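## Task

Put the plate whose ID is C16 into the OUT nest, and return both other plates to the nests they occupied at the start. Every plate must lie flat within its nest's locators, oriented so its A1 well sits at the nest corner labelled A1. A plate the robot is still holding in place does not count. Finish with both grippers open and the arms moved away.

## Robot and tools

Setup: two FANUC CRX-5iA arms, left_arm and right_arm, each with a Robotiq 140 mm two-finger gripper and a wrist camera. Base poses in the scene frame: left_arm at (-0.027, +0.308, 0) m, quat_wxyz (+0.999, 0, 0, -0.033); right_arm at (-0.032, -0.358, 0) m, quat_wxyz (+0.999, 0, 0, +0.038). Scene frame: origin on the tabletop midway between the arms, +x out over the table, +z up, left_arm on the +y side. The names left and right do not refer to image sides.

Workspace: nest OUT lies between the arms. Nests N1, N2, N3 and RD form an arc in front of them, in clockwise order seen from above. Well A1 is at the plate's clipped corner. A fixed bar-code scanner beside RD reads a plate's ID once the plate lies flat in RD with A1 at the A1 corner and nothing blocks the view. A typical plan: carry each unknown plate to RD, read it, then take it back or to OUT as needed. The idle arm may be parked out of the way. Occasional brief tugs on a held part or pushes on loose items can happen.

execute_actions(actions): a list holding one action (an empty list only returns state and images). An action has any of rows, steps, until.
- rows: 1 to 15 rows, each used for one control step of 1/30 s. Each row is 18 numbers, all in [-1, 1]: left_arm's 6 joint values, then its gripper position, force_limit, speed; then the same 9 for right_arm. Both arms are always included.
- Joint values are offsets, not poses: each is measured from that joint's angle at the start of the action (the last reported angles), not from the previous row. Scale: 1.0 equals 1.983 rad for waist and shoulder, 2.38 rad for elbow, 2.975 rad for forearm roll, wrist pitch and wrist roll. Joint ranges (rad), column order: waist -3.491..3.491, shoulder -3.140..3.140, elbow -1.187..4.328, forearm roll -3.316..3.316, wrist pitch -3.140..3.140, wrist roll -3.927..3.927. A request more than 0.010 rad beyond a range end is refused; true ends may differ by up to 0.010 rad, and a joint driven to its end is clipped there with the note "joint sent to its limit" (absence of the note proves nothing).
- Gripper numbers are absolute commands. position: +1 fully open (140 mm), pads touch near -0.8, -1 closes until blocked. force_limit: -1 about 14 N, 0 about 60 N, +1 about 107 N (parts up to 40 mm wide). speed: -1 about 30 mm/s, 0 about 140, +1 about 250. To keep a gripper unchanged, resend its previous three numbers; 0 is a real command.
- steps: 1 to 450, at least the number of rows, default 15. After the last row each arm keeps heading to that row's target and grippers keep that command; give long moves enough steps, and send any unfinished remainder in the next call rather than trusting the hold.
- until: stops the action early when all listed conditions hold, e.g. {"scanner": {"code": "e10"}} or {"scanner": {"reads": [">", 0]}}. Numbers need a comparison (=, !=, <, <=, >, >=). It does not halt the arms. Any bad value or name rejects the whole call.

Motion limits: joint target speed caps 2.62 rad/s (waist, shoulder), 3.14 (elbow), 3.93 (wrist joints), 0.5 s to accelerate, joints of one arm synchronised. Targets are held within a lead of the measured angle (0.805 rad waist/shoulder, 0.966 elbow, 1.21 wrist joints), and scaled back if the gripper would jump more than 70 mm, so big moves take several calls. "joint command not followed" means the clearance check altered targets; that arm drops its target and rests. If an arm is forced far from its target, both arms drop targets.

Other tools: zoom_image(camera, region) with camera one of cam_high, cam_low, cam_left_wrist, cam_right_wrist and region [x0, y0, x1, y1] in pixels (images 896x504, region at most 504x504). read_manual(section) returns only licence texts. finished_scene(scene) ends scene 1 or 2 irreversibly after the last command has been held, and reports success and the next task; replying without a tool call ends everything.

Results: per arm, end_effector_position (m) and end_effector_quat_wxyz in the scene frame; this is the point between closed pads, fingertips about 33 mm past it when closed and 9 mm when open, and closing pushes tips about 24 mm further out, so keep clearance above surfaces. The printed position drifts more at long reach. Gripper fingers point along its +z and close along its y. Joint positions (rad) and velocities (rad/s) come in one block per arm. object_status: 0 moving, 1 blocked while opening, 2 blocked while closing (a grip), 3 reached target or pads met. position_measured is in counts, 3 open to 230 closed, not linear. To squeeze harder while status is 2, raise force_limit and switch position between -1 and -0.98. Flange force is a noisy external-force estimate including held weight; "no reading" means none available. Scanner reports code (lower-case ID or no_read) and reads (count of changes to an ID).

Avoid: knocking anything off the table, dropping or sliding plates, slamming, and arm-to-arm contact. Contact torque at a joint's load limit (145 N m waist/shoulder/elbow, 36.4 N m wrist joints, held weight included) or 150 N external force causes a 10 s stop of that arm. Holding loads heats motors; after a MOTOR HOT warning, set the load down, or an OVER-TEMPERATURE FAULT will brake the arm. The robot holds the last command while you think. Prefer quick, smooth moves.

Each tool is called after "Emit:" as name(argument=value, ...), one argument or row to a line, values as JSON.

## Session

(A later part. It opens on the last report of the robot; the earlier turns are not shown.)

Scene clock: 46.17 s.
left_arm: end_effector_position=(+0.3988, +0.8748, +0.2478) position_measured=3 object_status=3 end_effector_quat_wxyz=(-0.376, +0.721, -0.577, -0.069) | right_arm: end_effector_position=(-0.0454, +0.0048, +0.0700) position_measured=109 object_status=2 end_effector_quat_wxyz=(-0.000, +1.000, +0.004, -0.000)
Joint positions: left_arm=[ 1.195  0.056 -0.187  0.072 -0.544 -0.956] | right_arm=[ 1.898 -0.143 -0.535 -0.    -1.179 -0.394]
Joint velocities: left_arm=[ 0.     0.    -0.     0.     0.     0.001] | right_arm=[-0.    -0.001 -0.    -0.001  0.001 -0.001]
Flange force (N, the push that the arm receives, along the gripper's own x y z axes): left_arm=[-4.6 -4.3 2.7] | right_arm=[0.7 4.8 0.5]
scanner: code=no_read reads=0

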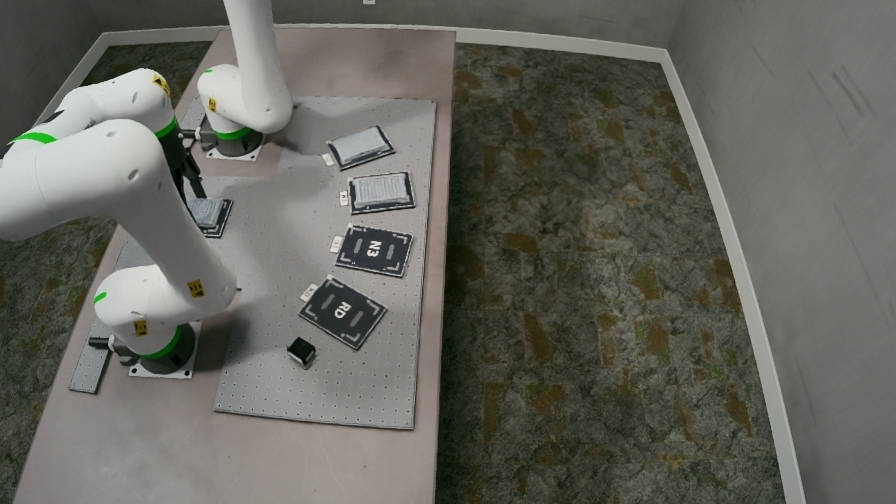

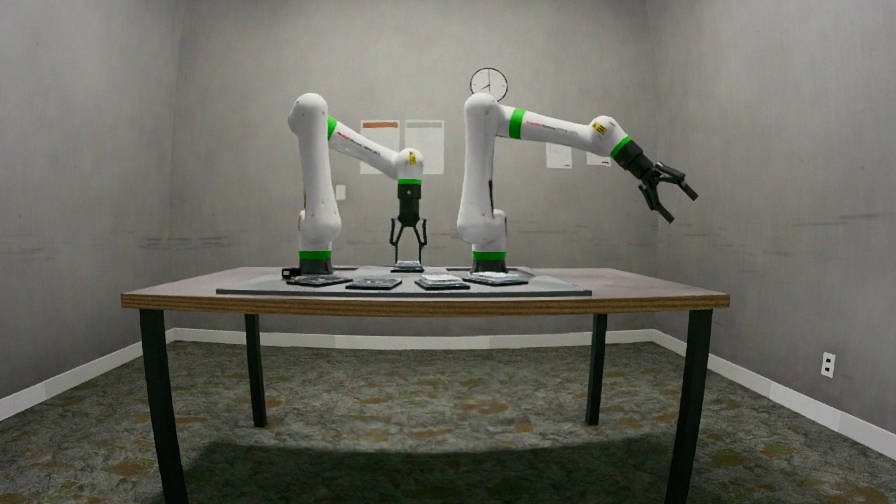

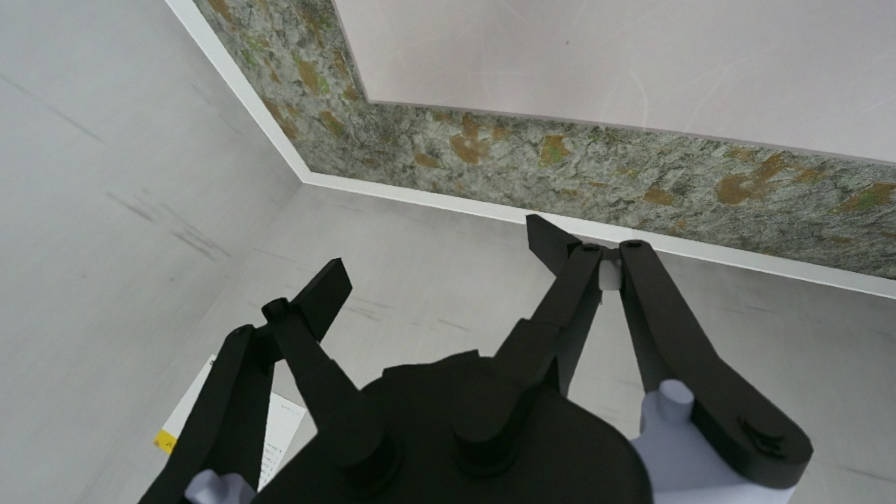

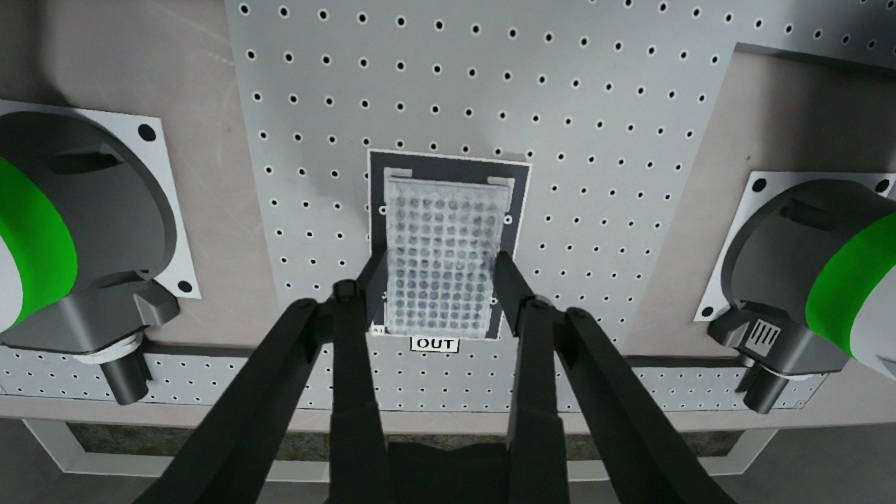

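Emit:
execute_actions(
  actions=[
    {"rows":[[0,0,0,0,0,0,1,0,0,0,0.0042,-0.007,0,0.0084,0,-1,-0.3,-0.5]],"steps":13},
  ],
)

Emit:
zoom_image(
  camera="cam_right_wrist",
  region=[340,130,560,370],
)

Scene clock: 49.47 s.
left_arm: end_effector_position=(+0.3988, +0.8748, +0.2478) position_measured=3 object_status=3 end_effector_quat_wxyz=(-0.376, +0.721, -0.577, -0.069) | right_arm: end_effector_position=(-0.0451, +0.0040, +0.0606) position_measured=109 object_status=2 end_effector_quat_wxyz=(+0.000, +1.000, +0.004, -0.000)
Joint positions: left_arm=[ 1.195  0.056 -0.187  0.072 -0.544 -0.956] | right_arm=[ 1.898 -0.135 -0.552 -0.    -1.154 -0.394]
Joint velocities: left_arm=[ 0.     0.001 -0.     0.001  0.    -0.   ] | right_arm=[ 0.001  0.    -0.    -0.     0.002  0.   ]
Flange force (N, the push that the arm receives, along the gripper's own x y z axes): left_arm=[-0.7 -0.2 1.9] | right_arm=[-6.7 29.0 -88.6]
scanner: code=no_read reads=0

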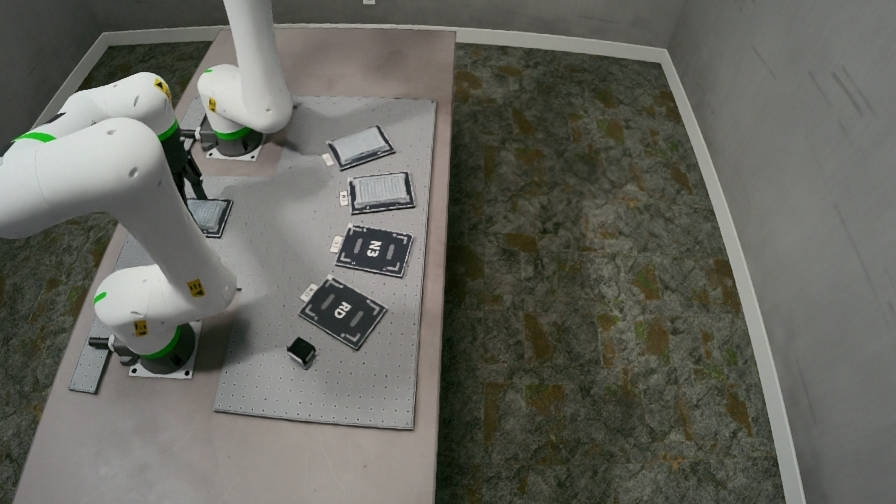

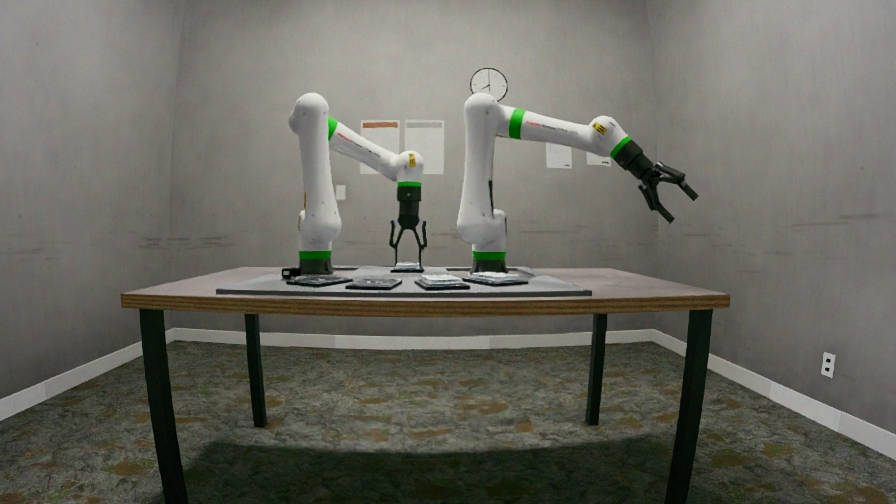

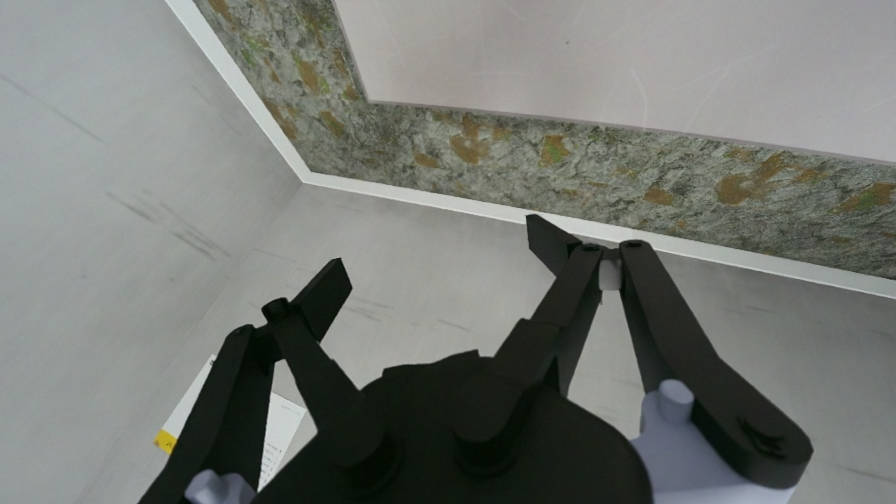

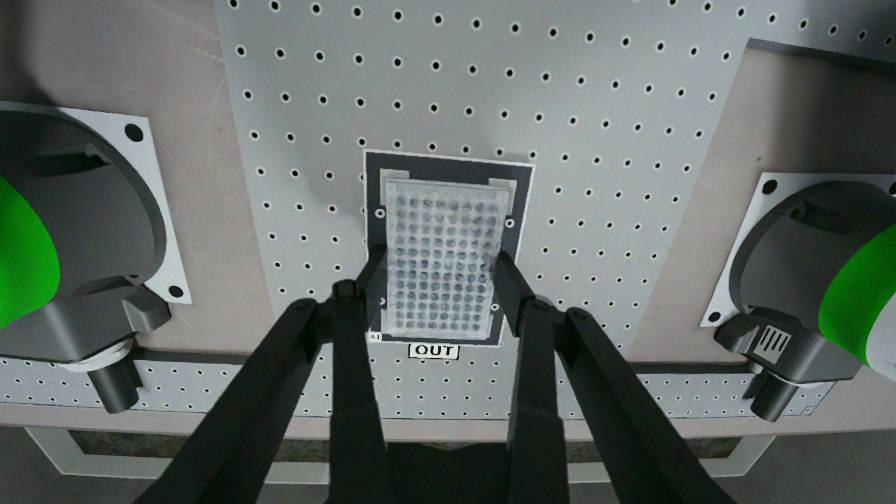

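Region (340, 130, 560, 370) of cam_right_wrist's 896x504 image, scaled by 2.100, with more detail than that image has; it fills the left 462 columns of this view, and the rest is white.

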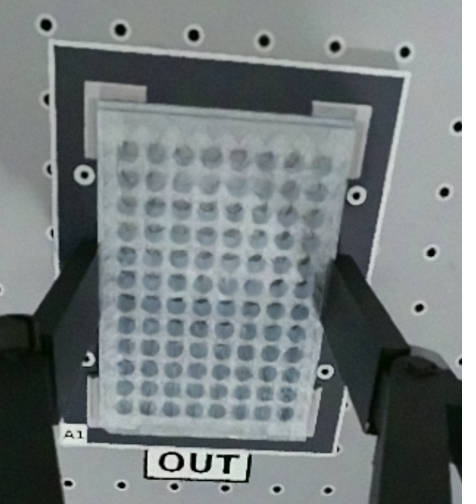

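Seated and pressing; release and lift.

Emit:
execute_actions(
  actions=[
    {"rows":[[0,0,0,0,0,0,1,0,0,0,0,0,0,0,0,0.6,-0.3,0],[0,0,0,0,0,0,1,0,0,0,0,0,0,0,0,0.6,-0.3,0],[0,0,0,0,0,0,1,0,0,0,0,0,0,0,0,0.6,-0.3,0],[0,0,0,0,0,0,1,0,0,0,0,0,0,0,0,0.6,-0.3,0],[0,0,0,0,0,0,1,0,0,0,0,0,0,0,0,0.6,-0.3,0],[0,0,0,0,0,0,1,0,0,0,0,0,0,0,0,0.6,-0.3,0],[0,0,0,0,0,0,1,0,0,0,-0.05,0.09,0,-0.105,0,0.6,-0.3,0]],"steps":27},
  ],
)

Emit:
zoom_image(
  camera="cam_right_wrist",
  region=[360,120,540,320],
)

Emit:
zoom_image(
  camera="cam_low",
  region=[370,250,450,290],
)

Scene clock: 55.33 s.
left_arm: end_effector_position=(+0.3988, +0.8748, +0.2478) position_measured=3 object_status=3 end_effector_quat_wxyz=(-0.376, +0.721, -0.577, -0.069) | right_arm: end_effector_position=(-0.0431, -0.0007, +0.1829) position_measured=53 object_status=3 end_effector_quat_wxyz=(-0.000, +1.000, +0.004, -0.000)
Joint positions: left_arm=[ 1.195  0.056 -0.187  0.072 -0.544 -0.956] | right_arm=[ 1.898 -0.234 -0.338 -0.    -1.466 -0.394]
Joint velocities: left_arm=[ 0.    -0.    -0.001  0.001 -0.001 -0.001] | right_arm=[-0.001 -0.     0.    -0.     0.001  0.001]
Flange force (N, the push that the arm receives, along the gripper's own x y z axes): left_arm=[-6.7 -3.1 2.0] | right_arm=[-1.7 4.1 1.2]
scanner: code=no_read reads=0

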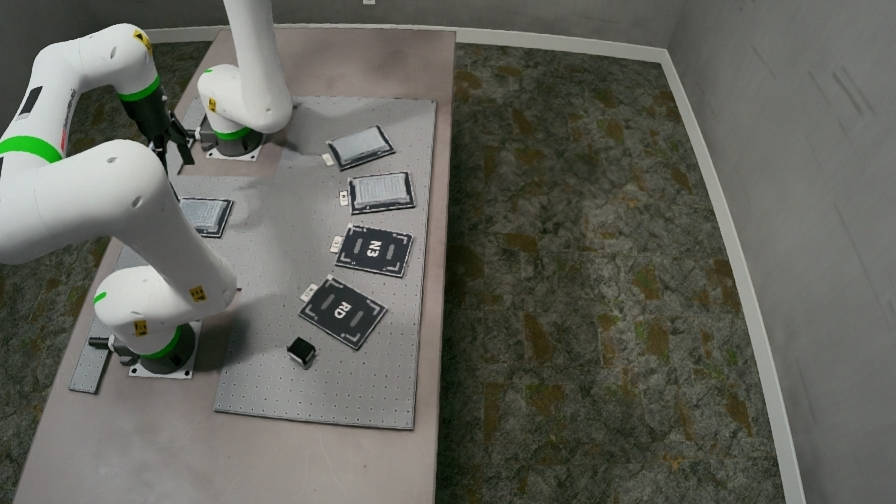

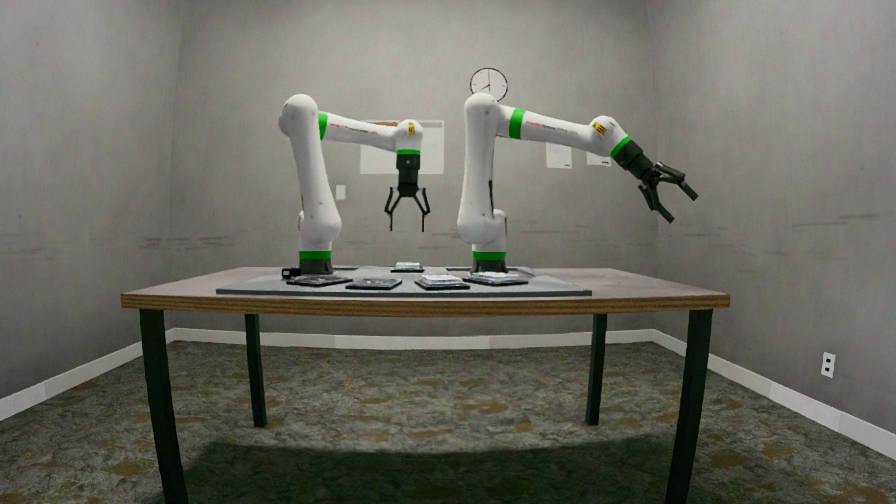

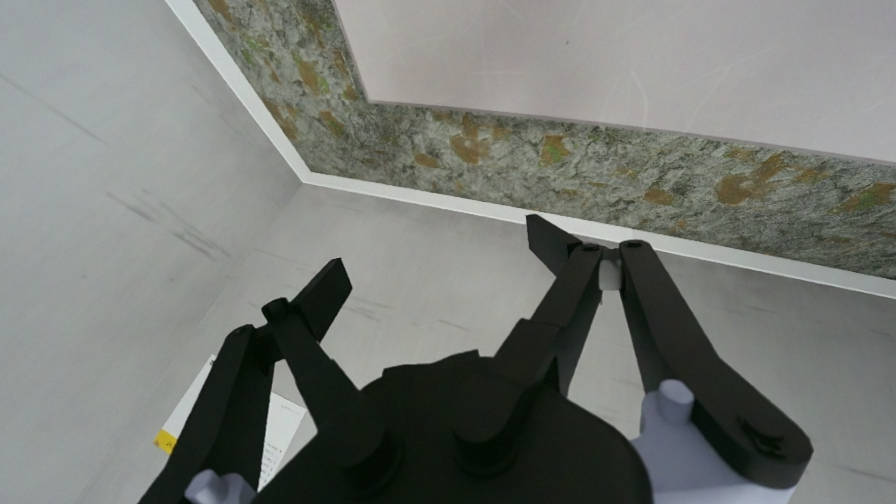

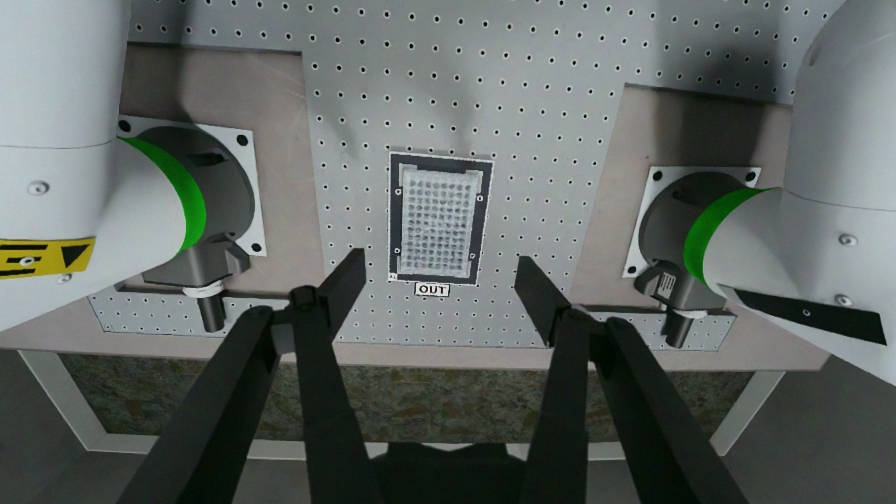

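Region (360, 120, 540, 320) of cam_right_wrist's 896x504 image, scaled by 2.520, with more detail than that image has; it fills the left 454 columns of this view, and the rest is white.

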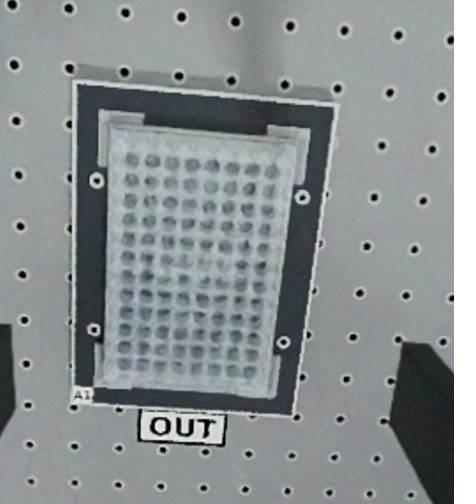

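Region (370, 250, 450, 290) of cam_low's 896x504 image, scaled by 6.300, with more detail than that image has.

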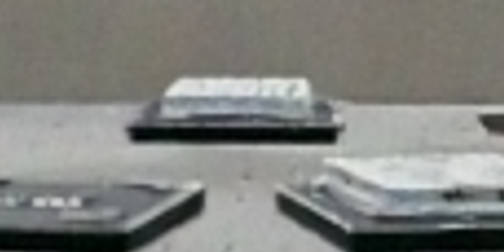

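Emit:
finished_scene(
  scene=2,
)

The scene is finished: the task was done.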